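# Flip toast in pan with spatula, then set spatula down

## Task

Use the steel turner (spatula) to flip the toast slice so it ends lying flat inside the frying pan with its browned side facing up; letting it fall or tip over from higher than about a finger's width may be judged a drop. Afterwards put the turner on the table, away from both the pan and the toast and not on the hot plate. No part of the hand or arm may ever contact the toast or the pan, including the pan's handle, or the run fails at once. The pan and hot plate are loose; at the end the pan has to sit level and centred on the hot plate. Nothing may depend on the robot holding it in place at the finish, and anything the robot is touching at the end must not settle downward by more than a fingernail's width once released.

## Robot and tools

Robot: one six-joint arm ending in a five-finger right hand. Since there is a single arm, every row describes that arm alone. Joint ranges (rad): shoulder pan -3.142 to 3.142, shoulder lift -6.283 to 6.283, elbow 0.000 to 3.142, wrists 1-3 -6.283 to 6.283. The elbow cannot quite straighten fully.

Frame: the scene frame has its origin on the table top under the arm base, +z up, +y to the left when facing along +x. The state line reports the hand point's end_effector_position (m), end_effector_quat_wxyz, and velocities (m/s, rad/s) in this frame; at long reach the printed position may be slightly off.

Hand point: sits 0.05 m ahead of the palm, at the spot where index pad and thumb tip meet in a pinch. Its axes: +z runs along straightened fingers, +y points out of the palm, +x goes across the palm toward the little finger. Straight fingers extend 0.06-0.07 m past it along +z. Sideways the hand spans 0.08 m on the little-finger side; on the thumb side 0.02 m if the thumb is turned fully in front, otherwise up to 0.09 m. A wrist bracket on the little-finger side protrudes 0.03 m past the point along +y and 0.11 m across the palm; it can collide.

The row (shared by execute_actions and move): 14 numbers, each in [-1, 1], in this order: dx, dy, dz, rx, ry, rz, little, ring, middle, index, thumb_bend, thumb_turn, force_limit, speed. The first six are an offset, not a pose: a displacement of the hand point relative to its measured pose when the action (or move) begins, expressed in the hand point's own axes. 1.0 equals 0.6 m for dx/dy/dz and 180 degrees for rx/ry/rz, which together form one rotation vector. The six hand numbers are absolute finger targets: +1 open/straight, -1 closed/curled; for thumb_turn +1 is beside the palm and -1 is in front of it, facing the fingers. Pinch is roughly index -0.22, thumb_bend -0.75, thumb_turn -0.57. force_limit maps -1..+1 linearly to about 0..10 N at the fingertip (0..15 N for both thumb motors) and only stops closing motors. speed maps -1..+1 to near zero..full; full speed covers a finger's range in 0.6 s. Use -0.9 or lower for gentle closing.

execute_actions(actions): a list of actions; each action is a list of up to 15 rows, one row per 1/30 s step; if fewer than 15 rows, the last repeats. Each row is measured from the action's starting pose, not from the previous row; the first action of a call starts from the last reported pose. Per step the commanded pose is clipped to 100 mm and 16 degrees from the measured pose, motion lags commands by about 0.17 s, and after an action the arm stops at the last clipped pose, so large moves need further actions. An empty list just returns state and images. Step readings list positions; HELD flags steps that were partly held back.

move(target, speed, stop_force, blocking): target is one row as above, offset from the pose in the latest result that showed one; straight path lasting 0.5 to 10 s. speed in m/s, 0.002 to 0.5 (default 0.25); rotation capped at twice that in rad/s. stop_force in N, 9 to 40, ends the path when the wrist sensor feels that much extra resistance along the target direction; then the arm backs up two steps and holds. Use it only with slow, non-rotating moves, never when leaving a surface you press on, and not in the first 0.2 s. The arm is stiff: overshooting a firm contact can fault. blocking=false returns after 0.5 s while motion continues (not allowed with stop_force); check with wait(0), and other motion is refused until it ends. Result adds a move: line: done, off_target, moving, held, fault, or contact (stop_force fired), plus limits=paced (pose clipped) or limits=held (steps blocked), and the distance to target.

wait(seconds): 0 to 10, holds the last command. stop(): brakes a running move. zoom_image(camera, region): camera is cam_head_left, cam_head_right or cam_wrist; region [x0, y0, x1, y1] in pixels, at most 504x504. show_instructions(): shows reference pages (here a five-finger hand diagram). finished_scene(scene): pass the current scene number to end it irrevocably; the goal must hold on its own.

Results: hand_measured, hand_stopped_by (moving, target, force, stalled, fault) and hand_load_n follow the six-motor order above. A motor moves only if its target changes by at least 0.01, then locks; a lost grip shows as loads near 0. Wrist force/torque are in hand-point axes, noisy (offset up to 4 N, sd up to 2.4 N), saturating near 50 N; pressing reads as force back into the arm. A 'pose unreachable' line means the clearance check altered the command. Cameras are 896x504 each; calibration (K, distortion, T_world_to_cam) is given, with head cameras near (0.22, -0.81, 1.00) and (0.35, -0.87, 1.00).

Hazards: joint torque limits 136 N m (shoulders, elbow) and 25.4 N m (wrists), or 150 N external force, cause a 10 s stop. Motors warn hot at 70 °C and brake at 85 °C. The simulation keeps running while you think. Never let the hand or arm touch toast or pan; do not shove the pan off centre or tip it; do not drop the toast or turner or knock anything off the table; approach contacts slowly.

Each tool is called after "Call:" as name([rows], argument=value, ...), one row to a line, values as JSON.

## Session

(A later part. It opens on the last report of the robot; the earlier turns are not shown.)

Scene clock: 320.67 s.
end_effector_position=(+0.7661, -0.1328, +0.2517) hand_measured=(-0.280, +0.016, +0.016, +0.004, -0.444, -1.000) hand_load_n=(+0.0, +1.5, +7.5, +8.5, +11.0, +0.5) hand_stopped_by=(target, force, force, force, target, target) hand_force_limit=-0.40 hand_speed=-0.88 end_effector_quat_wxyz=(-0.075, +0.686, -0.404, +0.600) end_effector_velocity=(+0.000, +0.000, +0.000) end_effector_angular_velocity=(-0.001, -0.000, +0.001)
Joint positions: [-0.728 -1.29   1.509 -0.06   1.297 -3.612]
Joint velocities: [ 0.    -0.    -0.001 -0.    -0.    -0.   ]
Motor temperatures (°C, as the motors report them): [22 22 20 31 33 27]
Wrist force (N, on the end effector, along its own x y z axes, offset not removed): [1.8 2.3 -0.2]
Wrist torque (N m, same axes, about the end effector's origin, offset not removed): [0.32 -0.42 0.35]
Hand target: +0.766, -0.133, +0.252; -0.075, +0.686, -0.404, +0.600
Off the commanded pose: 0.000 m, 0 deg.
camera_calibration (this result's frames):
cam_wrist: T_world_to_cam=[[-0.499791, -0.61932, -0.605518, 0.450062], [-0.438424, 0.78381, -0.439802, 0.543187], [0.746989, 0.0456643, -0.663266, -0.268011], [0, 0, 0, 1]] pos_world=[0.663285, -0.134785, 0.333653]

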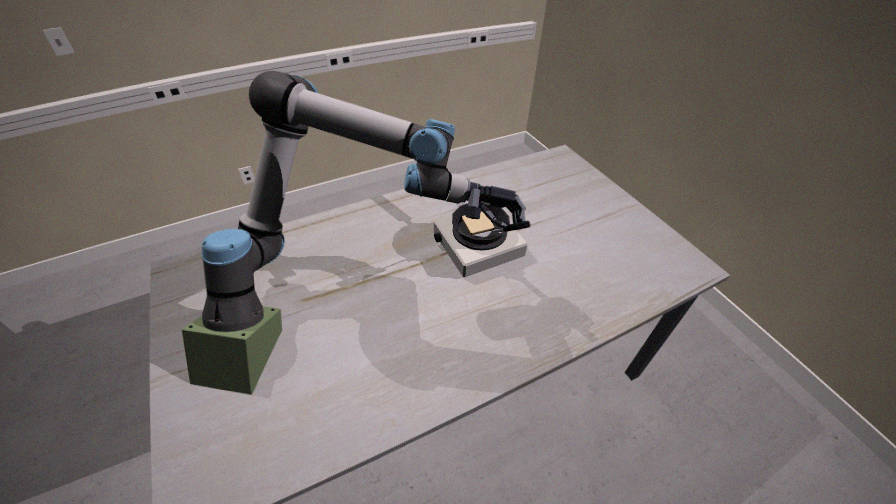

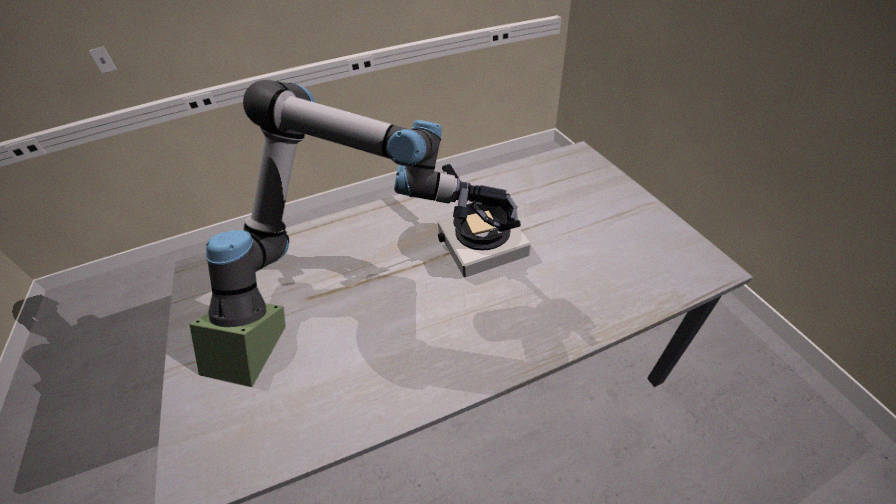

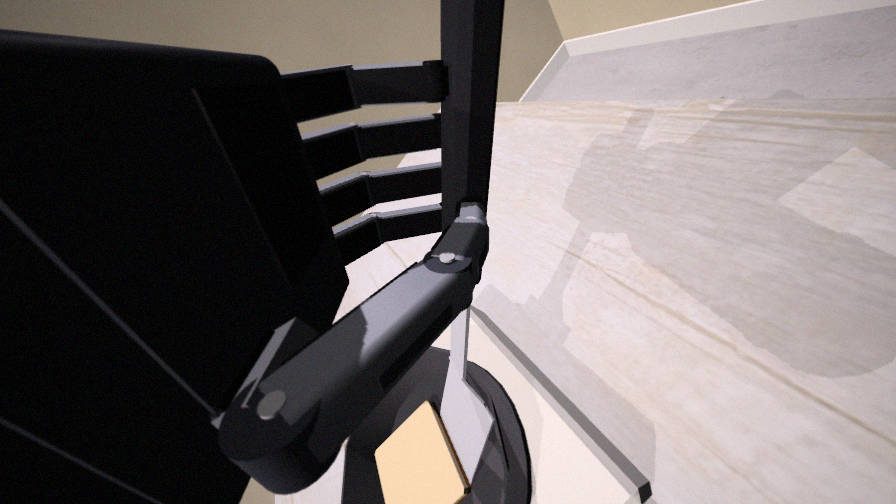

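Call:
move(target=[-0.0071, 0.0055, 0.0025, 0.0002, -0.0044, 0.0102, -0.28, -0.3, -0.35, -0.35, -0.45, -1, -0.4, -0.88], speed=0.01)

Call:
zoom_image(camera="cam_wrist", region=[340, 330, 560, 504])

Call:
zoom_image(camera="cam_head_left", region=[425, 170, 545, 280])

Scene clock: 328.93 s.
end_effector_position=(+0.7661, -0.1328, +0.2461) hand_measured=(-0.280, +0.016, +0.016, +0.004, -0.444, -1.000) hand_load_n=(+0.0, +1.5, +7.0, +8.5, +11.0, +0.5) hand_stopped_by=(target, force, force, force, target, target) hand_force_limit=-0.40 hand_speed=-0.88 end_effector_quat_wxyz=(-0.087, +0.684, -0.415, +0.594) end_effector_velocity=(-0.000, -0.000, -0.000) end_effector_angular_velocity=(+0.004, -0.001, -0.000)
Joint positions: [-0.733 -1.284  1.511 -0.062  1.279 -3.582]
Joint velocities: [-0.001  0.001  0.001 -0.001 -0.002  0.004]
Motor temperatures (°C, as the motors report them): [22 22 20 31 33 27]
Wrist force (N, on the end effector, along its own x y z axes, offset not removed): [2.3 1.5 -0.7]
Wrist torque (N m, same axes, about the end effector's origin, offset not removed): [0.27 -0.25 0.40]
Hand target: +0.766, -0.133, +0.246; -0.087, +0.684, -0.415, +0.594
Off the commanded pose: 0.000 m, 0 deg.
move: done
camera_calibration (this result's frames):
cam_wrist: T_world_to_cam=[[-0.497658, -0.598064, -0.628217, 0.453466], [-0.43691, 0.798524, -0.414087, 0.535217], [0.749297, 0.0684006, -0.658692, -0.27156], [0, 0, 0, 1]] pos_world=[0.662992, -0.137608, 0.327627]

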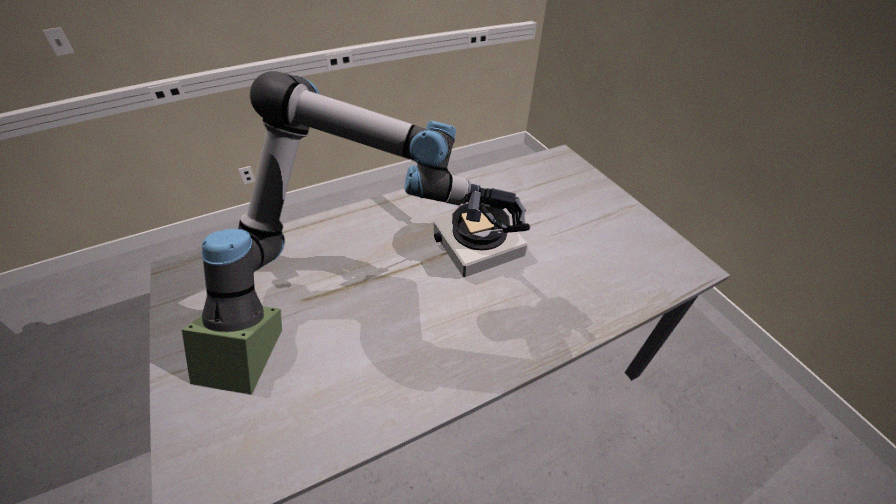

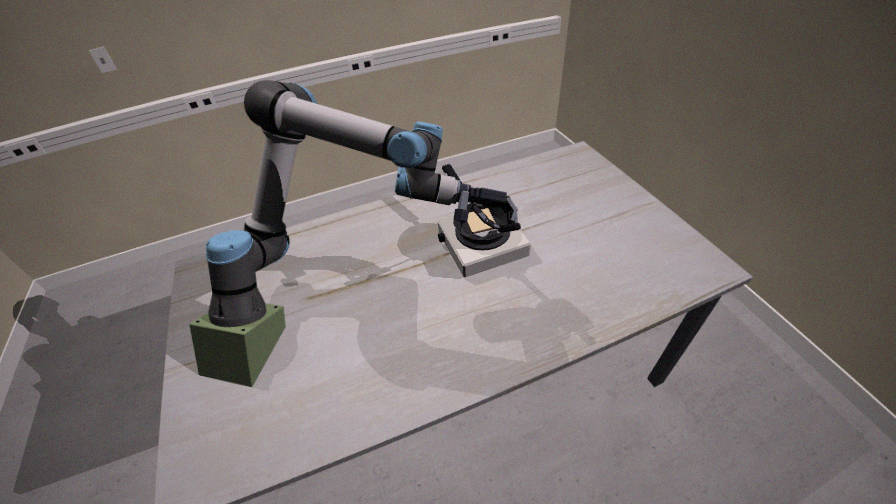

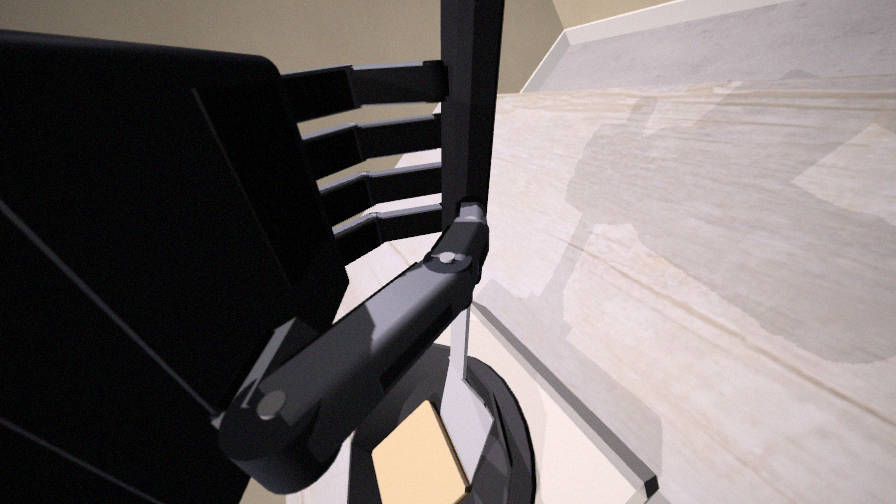

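Region (340, 330, 560, 504) of cam_wrist's 896x504 image, scaled by 2.291, with more detail than that image has; it fills the top 399 rows of this view, and the rest is white.

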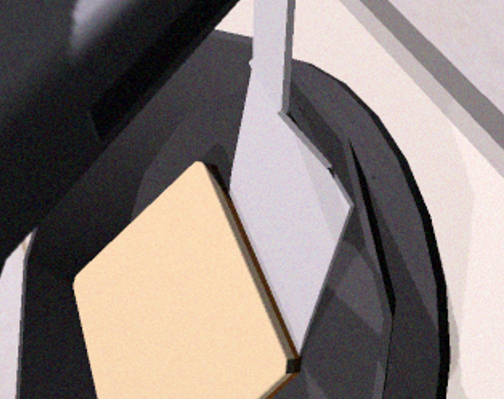

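Region (425, 170, 545, 280) of cam_head_left's 896x504 image, scaled by 4.200, with more detail than that image has; it fills the top 462 rows of this view, and the rest is white.

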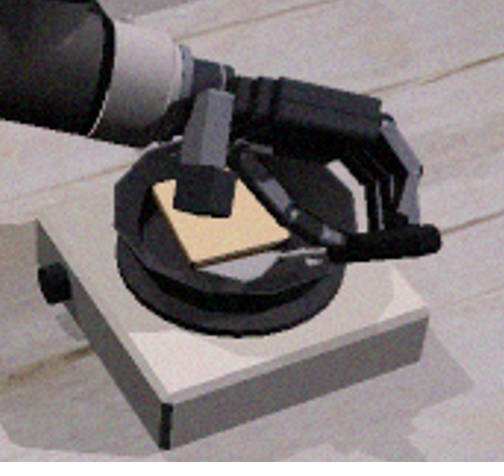

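Call:
move(target=[-0.0074, 0.0056, 0.0026, 0.0002, -0.0044, 0.0102, -0.28, -0.3, -0.35, -0.35, -0.45, -1, -0.4, -0.88], speed=0.01)

Call:
zoom_image(camera="cam_wrist", region=[340, 330, 560, 504])

Call:
zoom_image(camera="cam_head_left", region=[425, 170, 545, 280])

Scene clock: 336.80 s.
end_effector_position=(+0.7661, -0.1326, +0.2404) hand_measured=(-0.280, +0.016, +0.016, +0.004, -0.444, -1.000) hand_load_n=(+0.0, +1.5, +7.0, +8.5, +11.0, +0.0) hand_stopped_by=(target, force, force, force, target, target) hand_force_limit=-0.40 hand_speed=-0.88 end_effector_quat_wxyz=(-0.100, +0.681, -0.425, +0.588) end_effector_velocity=(+0.000, +0.000, -0.000) end_effector_angular_velocity=(+0.004, -0.001, +0.000)
Joint positions: [-0.738 -1.277  1.513 -0.065  1.262 -3.553]
Joint velocities: [-0.     0.     0.    -0.001 -0.002  0.004]
Motor temperatures (°C, as the motors report them): [22 22 20 31 33 27]
Wrist force (N, on the end effector, along its own x y z axes, offset not removed): [1.8 2.2 -1.7]
Wrist torque (N m, same axes, about the end effector's origin, offset not removed): [0.39 -0.14 0.31]
Hand target: +0.766, -0.133, +0.240; -0.100, +0.681, -0.425, +0.588
Off the commanded pose: 0.000 m, 0 deg.
move: done
camera_calibration (this result's frames):
cam_wrist: T_world_to_cam=[[-0.495445, -0.576037, -0.650165, 0.456532], [-0.435483, 0.812346, -0.387877, 0.527113], [0.751591, 0.0909643, -0.653328, -0.275441], [0, 0, 0, 1]] pos_world=[0.662754, -0.140163, 0.321323]

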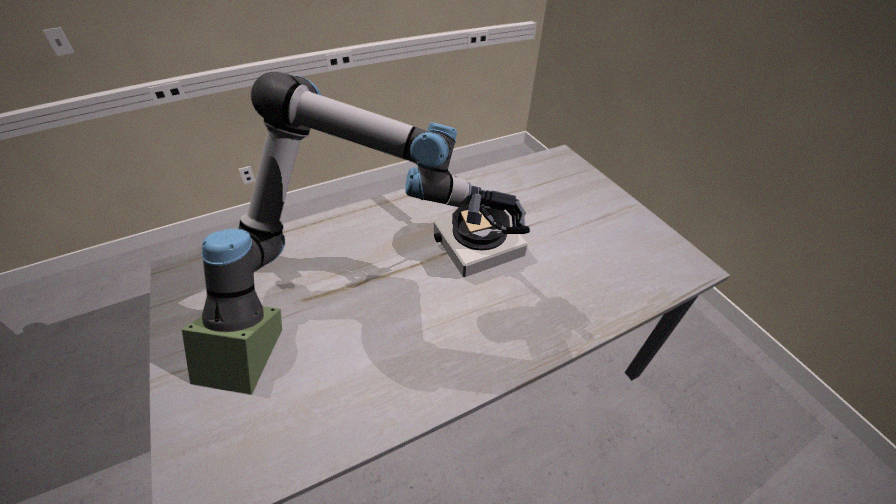

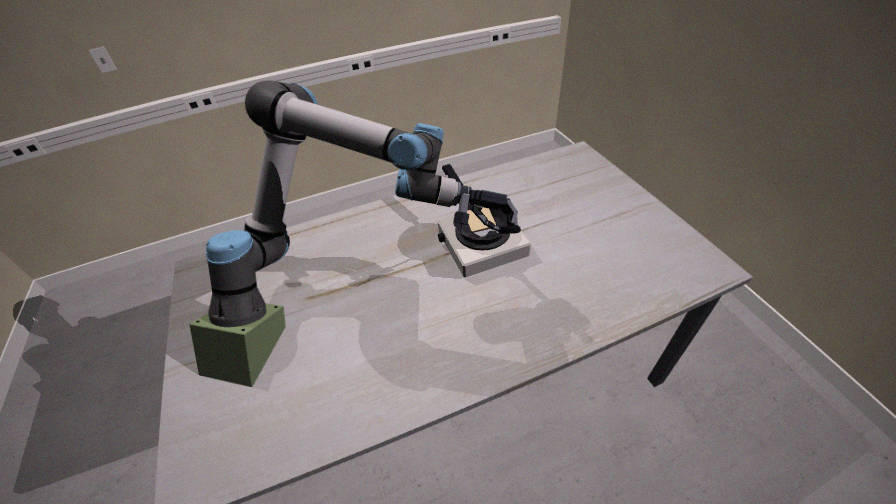

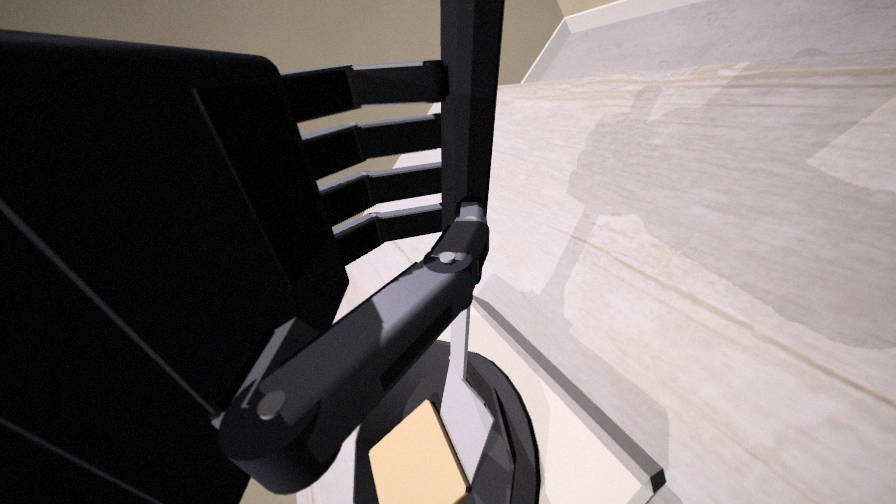

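Region (340, 330, 560, 504) of cam_wrist's 896x504 image, scaled by 2.291, with more detail than that image has; it fills the top 399 rows of this view, and the rest is white.

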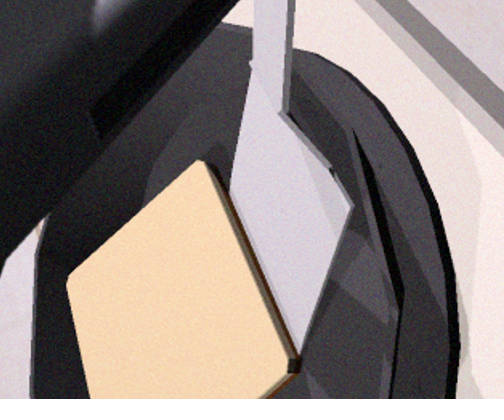

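Region (425, 170, 545, 280) of cam_head_left's 896x504 image, scaled by 4.200, with more detail than that image has; it fills the top 462 rows of this view, and the rest is white.

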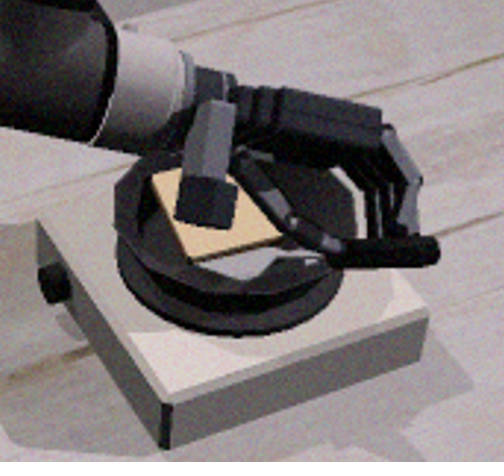

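Call:
zoom_image(camera="cam_wrist", region=[415, 390, 525, 504])

Call:
zoom_image(camera="cam_head_left", region=[450, 200, 520, 255])

Region (415, 390, 525, 504) of cam_wrist's 896x504 image, scaled by 4.421, with more detail than that image has; it fills the left 486 columns of this view, and the rest is white.

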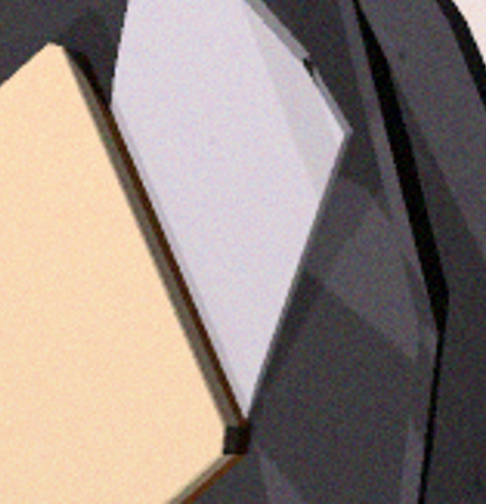

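Region (450, 200, 520, 255) of cam_head_left's 896x504 image, scaled by 7.200, with more detail than that image has; it fills the top 396 rows of this view, and the rest is white.

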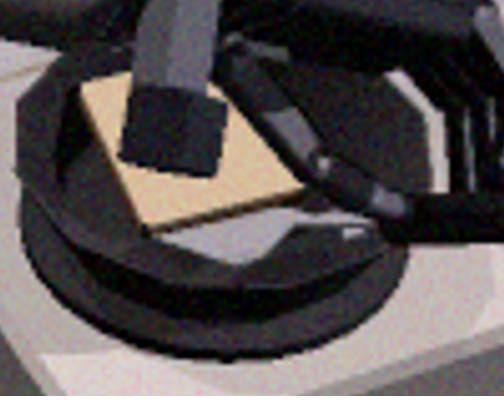

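Call:
move(target=[0.0181, -0.0151, 0.0224, 0.0042, -0.0133, -0.024, -0.28, -0.3, -0.35, -0.35, -0.45, -1, -0.4, -0.88], speed=0.02)

Call:
zoom_image(camera="cam_wrist", region=[400, 380, 524, 504])

Call:
zoom_image(camera="cam_head_left", region=[440, 190, 530, 260])

Scene clock: 385.90 s.
end_effector_position=(+0.7815, -0.1393, +0.2500) hand_measured=(-0.280, +0.016, +0.016, +0.004, -0.444, -1.000) hand_load_n=(+0.0, +1.5, +7.0, +8.5, +11.0, +0.5) hand_stopped_by=(target, force, force, force, target, target) hand_force_limit=-0.40 hand_speed=-0.88 end_effector_quat_wxyz=(-0.091, +0.708, -0.393, +0.580) end_effector_velocity=(+0.001, -0.000, +0.001) end_effector_angular_velocity=(-0.002, +0.002, +0.004)
Joint positions: [-0.752 -1.241  1.436 -0.017  1.205 -3.633]
Joint velocities: [-0.001  0.003 -0.006  0.004 -0.004 -0.004]
Motor temperatures (°C, as the motors report them): [22 22 20 31 33 27]
Wrist force (N, on the end effector, along its own x y z axes, offset not removed): [2.5 2.8 0.5]
Wrist torque (N m, same axes, about the end effector's origin, offset not removed): [0.46 -0.41 0.53]
Hand target: +0.782, -0.139, +0.250; -0.091, +0.708, -0.393, +0.580
Off the commanded pose: 0.000 m, 0 deg.
move: done
camera_calibration (this result's frames):
cam_wrist: T_world_to_cam=[[-0.488071, -0.634216, -0.599631, 0.439994], [-0.498196, 0.766538, -0.405241, 0.590006], [0.71665, 0.100948, -0.690089, -0.242244], [0, 0, 0, 1]] pos_world=[0.682291, -0.148757, 0.335759]

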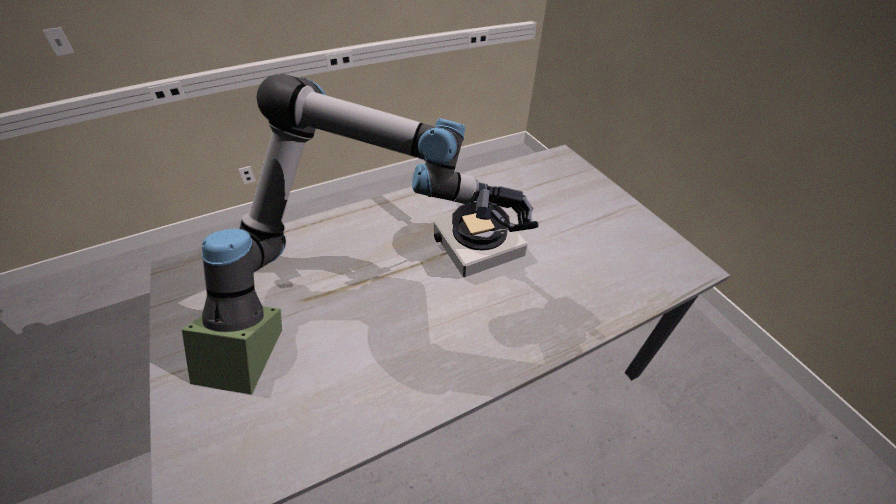

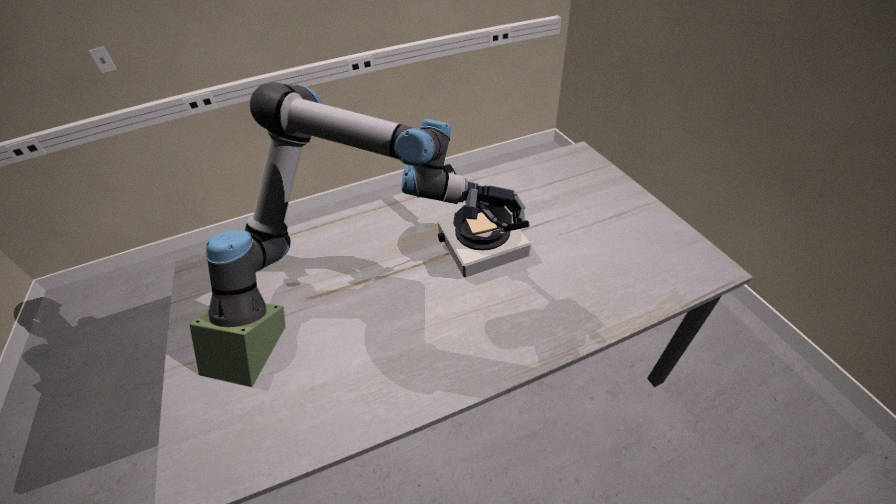

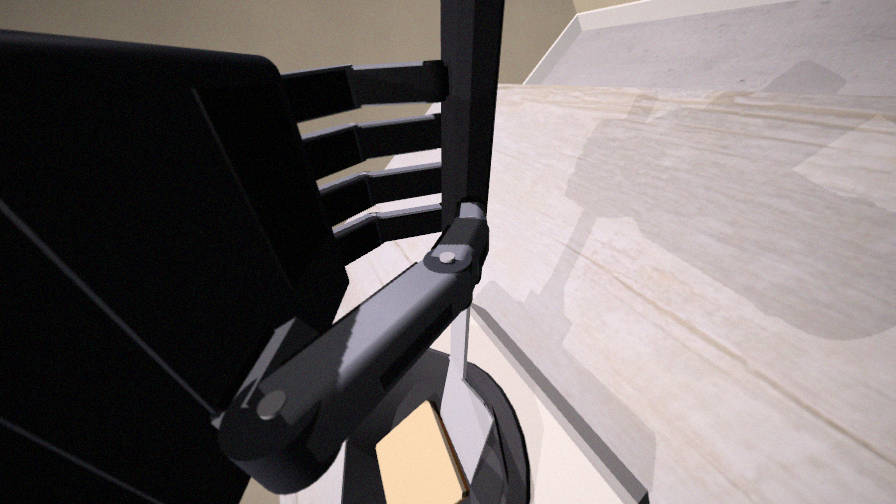

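Region (400, 380, 524, 504) of cam_wrist's 896x504 image, scaled by 4.065, with more detail than that image has.

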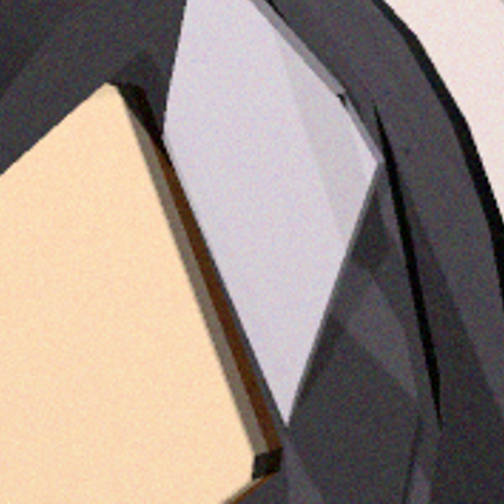

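Region (440, 190, 530, 260) of cam_head_left's 896x504 image, scaled by 5.600, with more detail than that image has.

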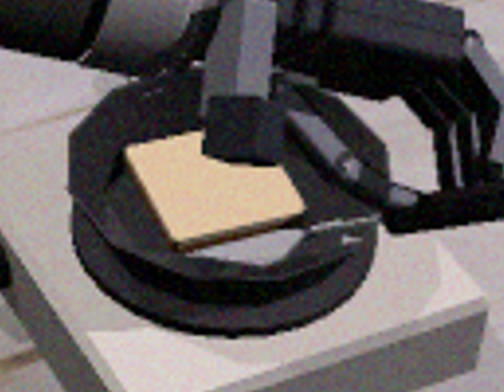

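Call:
move(target=[-0.01, -0.0086, -0.0027, 0, 0, 0, -0.28, -0.3, -0.35, -0.35, -0.45, -1, -0.4, -0.88], speed=0.01)

Call:
zoom_image(camera="cam_wrist", region=[400, 380, 524, 504])

Call:
zoom_image(camera="cam_head_left", region=[440, 190, 530, 260])

Scene clock: 391.03 s.
end_effector_position=(+0.7823, -0.1315, +0.2491) hand_measured=(-0.280, +0.016, +0.016, +0.004, -0.444, -1.000) hand_load_n=(+0.0, +1.5, +7.0, +8.5, +11.0, +0.5) hand_stopped_by=(target, force, force, force, target, target) hand_force_limit=-0.40 hand_speed=-0.88 end_effector_quat_wxyz=(-0.091, +0.708, -0.393, +0.580) end_effector_velocity=(-0.000, +0.002, -0.001) end_effector_angular_velocity=(+0.001, +0.000, +0.000)
Joint positions: [-0.739 -1.247  1.438 -0.013  1.218 -3.63 ]
Joint velocities: [ 0.003 -0.001  0.001  0.     0.002  0.001]
Motor temperatures (°C, as the motors report them): [22 22 20 31 33 27]
Wrist force (N, on the end effector, along its own x y z axes, offset not removed): [2.0 0.4 -0.3]
Wrist torque (N m, same axes, about the end effector's origin, offset not removed): [0.21 -0.13 0.39]
Hand target: +0.782, -0.131, +0.249; -0.091, +0.708, -0.393, +0.580
Off the commanded pose: 0.000 m, 0 deg.
move: done
camera_calibration (this result's frames):
cam_wrist: T_world_to_cam=[[-0.488062, -0.634218, -0.599636, 0.444755], [-0.498205, 0.766534, -0.405238, 0.58399], [0.71665, 0.10096, -0.690087, -0.244233], [0, 0, 0, 1]] pos_world=[0.683044, -0.140919, 0.334804]

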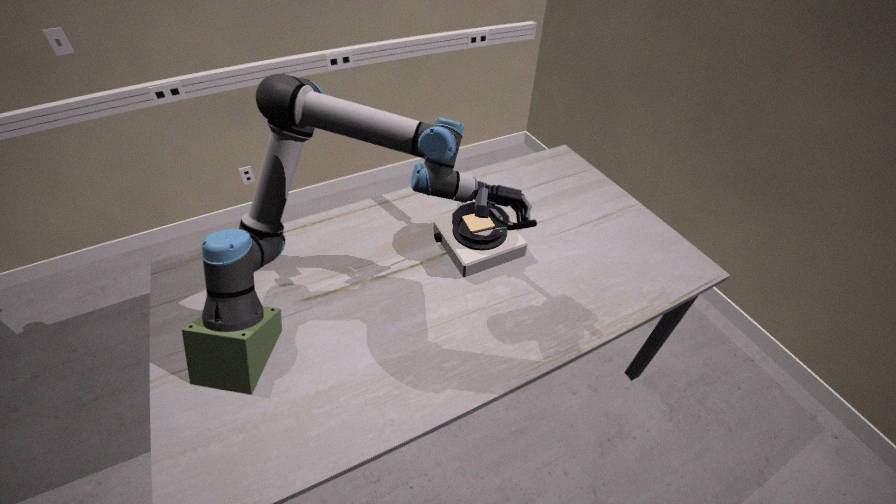

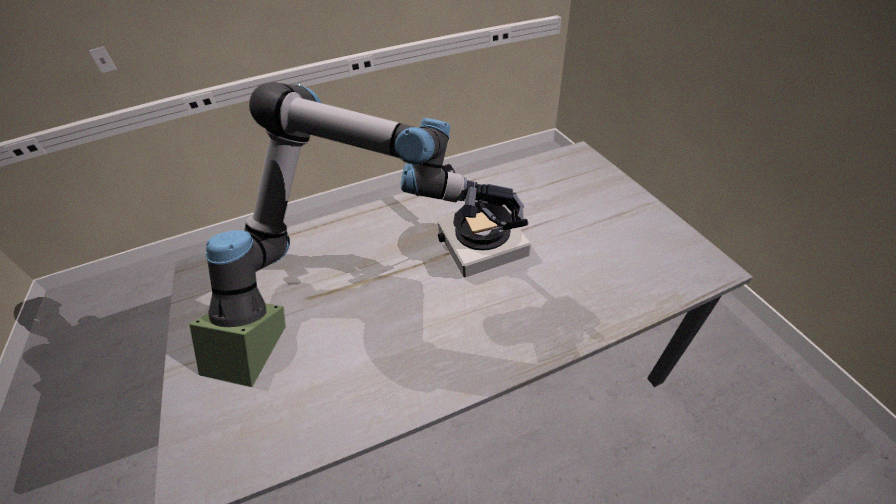

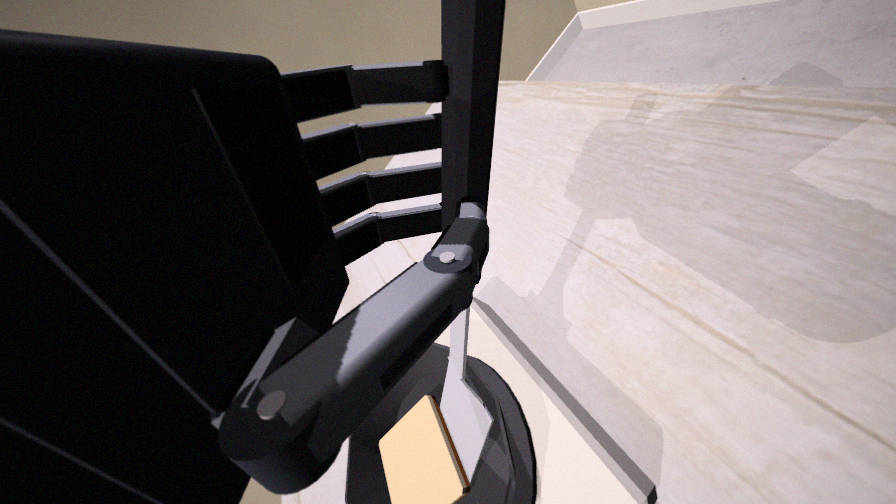

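Region (400, 380, 524, 504) of cam_wrist's 896x504 image, scaled by 4.065, with more detail than that image has.

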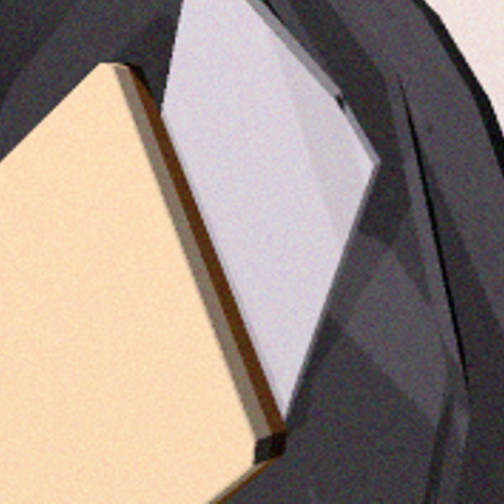

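Region (440, 190, 530, 260) of cam_head_left's 896x504 image, scaled by 5.600, with more detail than that image has.

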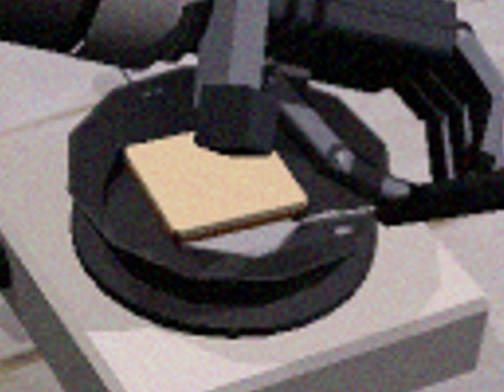

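Call:
move(target=[-0.0202, 0.0024, -0.0172, -0.0042, 0.0133, 0.024, -0.28, -0.3, -0.35, -0.35, -0.45, -1, -0.4, -0.88], speed=0.02)

Call:
zoom_image(camera="cam_wrist", region=[340, 330, 560, 504])

Call:
zoom_image(camera="cam_head_left", region=[440, 190, 530, 260])

Scene clock: 399.67 s.
end_effector_position=(+0.7722, -0.1212, +0.2424) hand_measured=(-0.280, +0.016, +0.016, +0.004, -0.444, -1.000) hand_load_n=(+0.0, +2.0, +7.0, +8.5, +11.0, +0.5) hand_stopped_by=(target, force, force, force, target, target) hand_force_limit=-0.40 hand_speed=-0.88 end_effector_quat_wxyz=(-0.100, +0.681, -0.425, +0.588) end_effector_velocity=(-0.001, +0.001, -0.000) end_effector_angular_velocity=(+0.003, -0.004, -0.004)
Joint positions: [-0.716 -1.277  1.493 -0.046  1.283 -3.549]
Joint velocities: [ 0.002 -0.003  0.004 -0.003  0.006  0.006]
Motor temperatures (°C, as the motors report them): [22 22 20 31 33 27]
Wrist force (N, on the end effector, along its own x y z axes, offset not removed): [0.4 3.4 -1.0]
Wrist torque (N m, same axes, about the end effector's origin, offset not removed): [0.58 -0.07 0.25]
Hand target: +0.772, -0.121, +0.242; -0.100, +0.681, -0.425, +0.588
Off the commanded pose: 0.000 m, 0 deg.
move: done
camera_calibration (this result's frames):
cam_wrist: T_world_to_cam=[[-0.495421, -0.576038, -0.650183, 0.467412], [-0.435491, 0.812343, -0.387873, 0.521282], [0.751601, 0.0909885, -0.653312, -0.279815], [0, 0, 0, 1]] pos_world=[0.668889, -0.128753, 0.323288]

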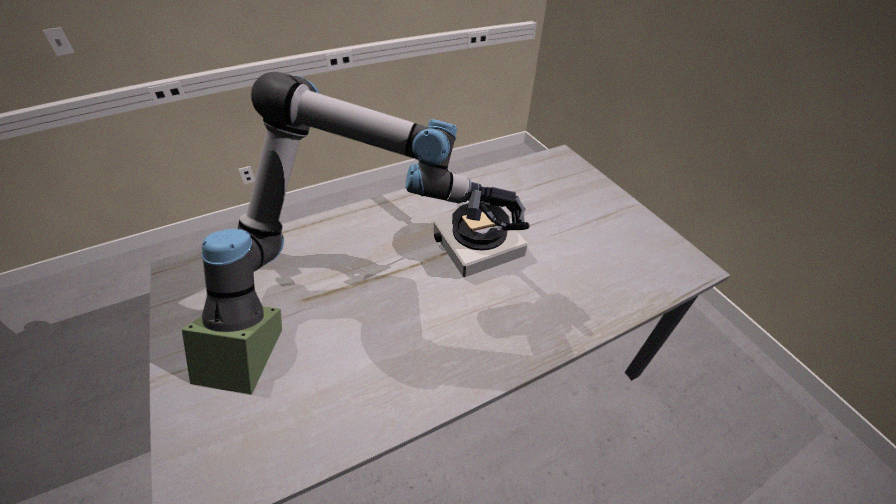

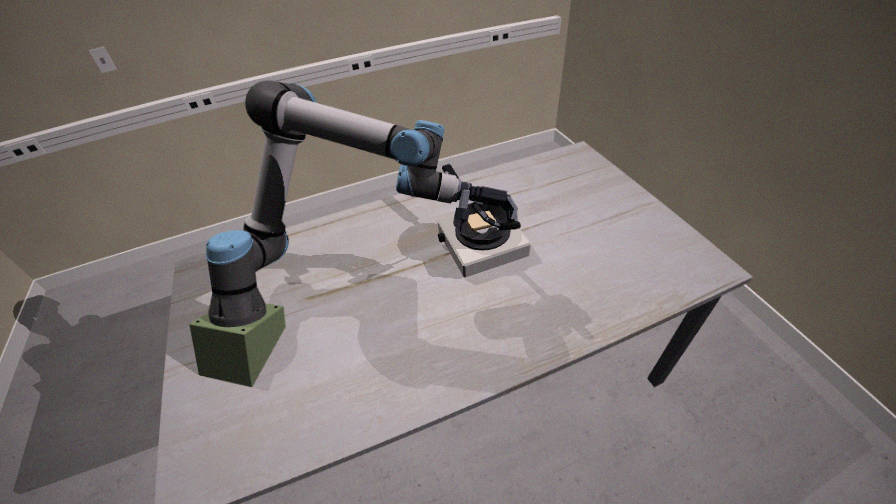

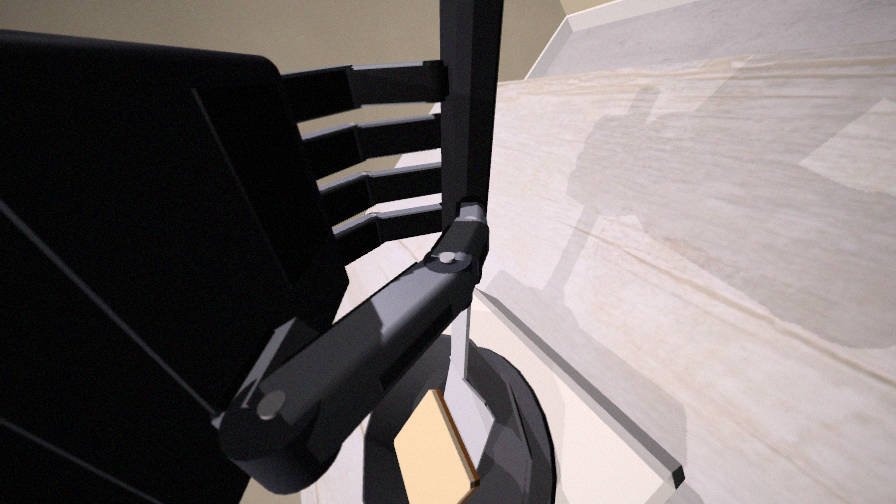

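Region (340, 330, 560, 504) of cam_wrist's 896x504 image, scaled by 2.291, with more detail than that image has; it fills the top 399 rows of this view, and the rest is white.

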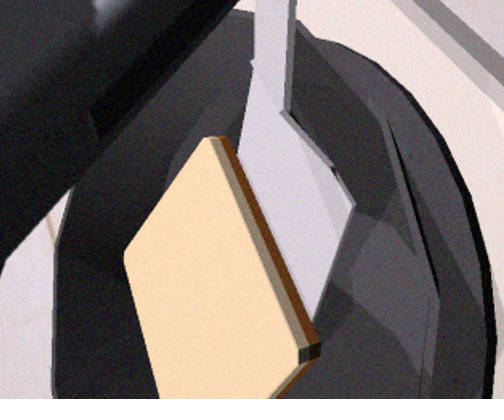

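Region (440, 190, 530, 260) of cam_head_left's 896x504 image, scaled by 5.600, with more detail than that image has.

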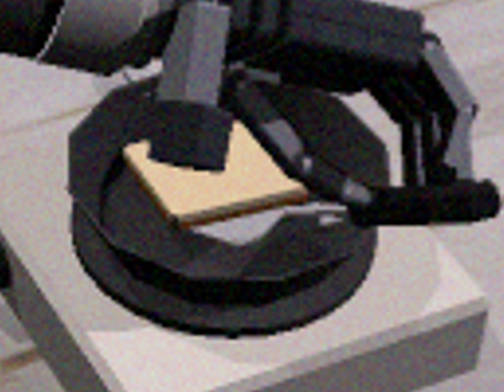

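Call:
move(target=[0.0271, -0.0859, -0.0377, 0, 0, 0, -0.28, -0.3, -0.35, -0.35, -0.45, -1, -0.4, -0.88], speed=0.025)

Call:
zoom_image(camera="cam_wrist", region=[340, 300, 600, 504])

Call:
zoom_image(camera="cam_head_left", region=[430, 170, 540, 260])

Scene clock: 408.40 s.
end_effector_position=(+0.7751, -0.0924, +0.2932) hand_measured=(-0.280, +0.016, +0.016, +0.004, -0.444, -1.000) hand_load_n=(+0.0, +2.0, +7.0, +8.5, +11.0, +0.5) hand_stopped_by=(target, force, force, force, target, target) hand_force_limit=-0.40 hand_speed=-0.88 end_effector_quat_wxyz=(-0.100, +0.681, -0.425, +0.588) end_effector_velocity=(-0.000, +0.000, +0.003) end_effector_angular_velocity=(+0.000, -0.001, -0.002)
Joint positions: [-0.719 -1.331  1.415  0.085  1.281 -3.549]
Joint velocities: [-0.002 -0.002 -0.004  0.006 -0.     0.001]
Motor temperatures (°C, as the motors report them): [22 22 20 31 33 27]
Wrist force (N, on the end effector, along its own x y z axes, offset not removed): [2.6 1.0 -2.0]
Wrist torque (N m, same axes, about the end effector's origin, offset not removed): [0.26 -0.41 0.39]
Hand target: +0.775, -0.092, +0.293; -0.100, +0.681, -0.425, +0.588
Off the commanded pose: 0.000 m, 0 deg.
move: done
camera_calibration (this result's frames):
cam_wrist: T_world_to_cam=[[-0.495411, -0.576041, -0.650188, 0.518398], [-0.435489, 0.812341, -0.387881, 0.518816], [0.75161, 0.0909893, -0.653302, -0.251396], [0, 0, 0, 1]] pos_world=[0.671711, -0.0999626, 0.374058]

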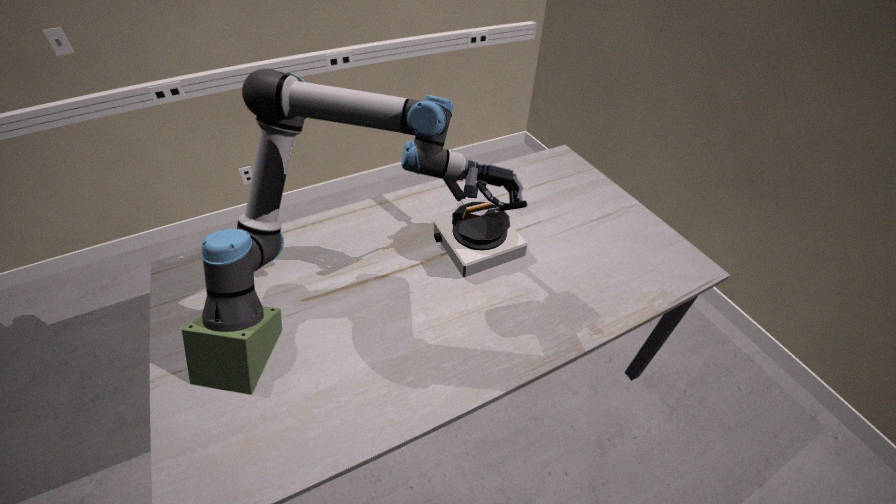

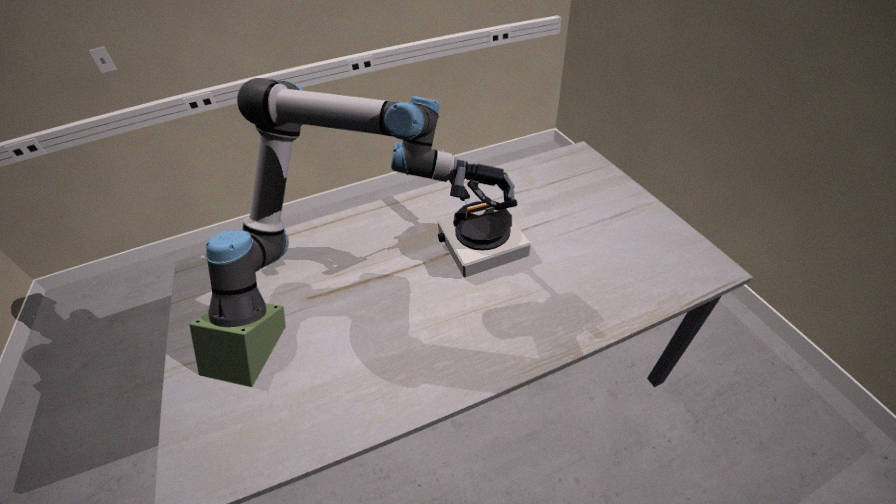

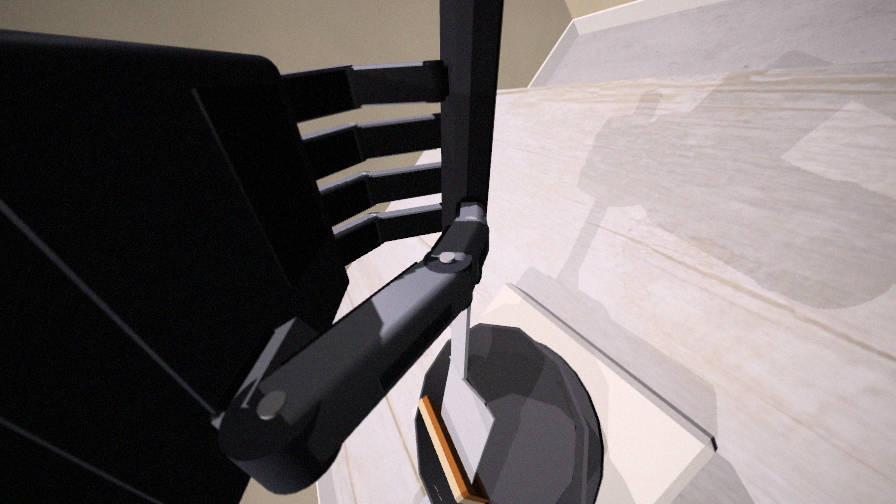

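Region (340, 300, 600, 504) of cam_wrist's 896x504 image, scaled by 1.938, with more detail than that image has; it fills the top 395 rows of this view, and the rest is white.

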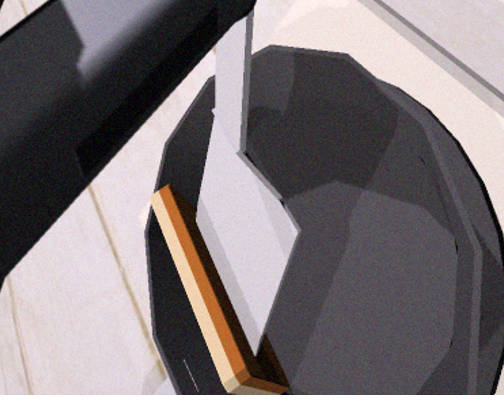

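Region (430, 170, 540, 260) of cam_head_left's 896x504 image, scaled by 4.582, with more detail than that image has; it fills the top 412 rows of this view, and the rest is white.

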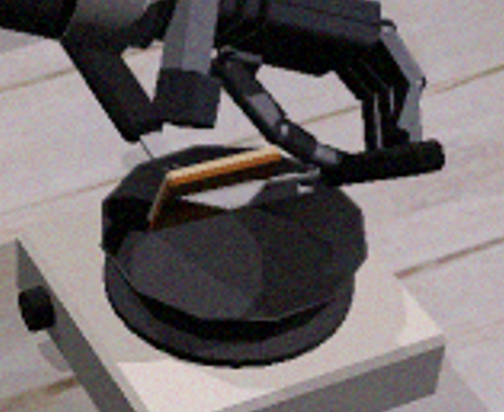

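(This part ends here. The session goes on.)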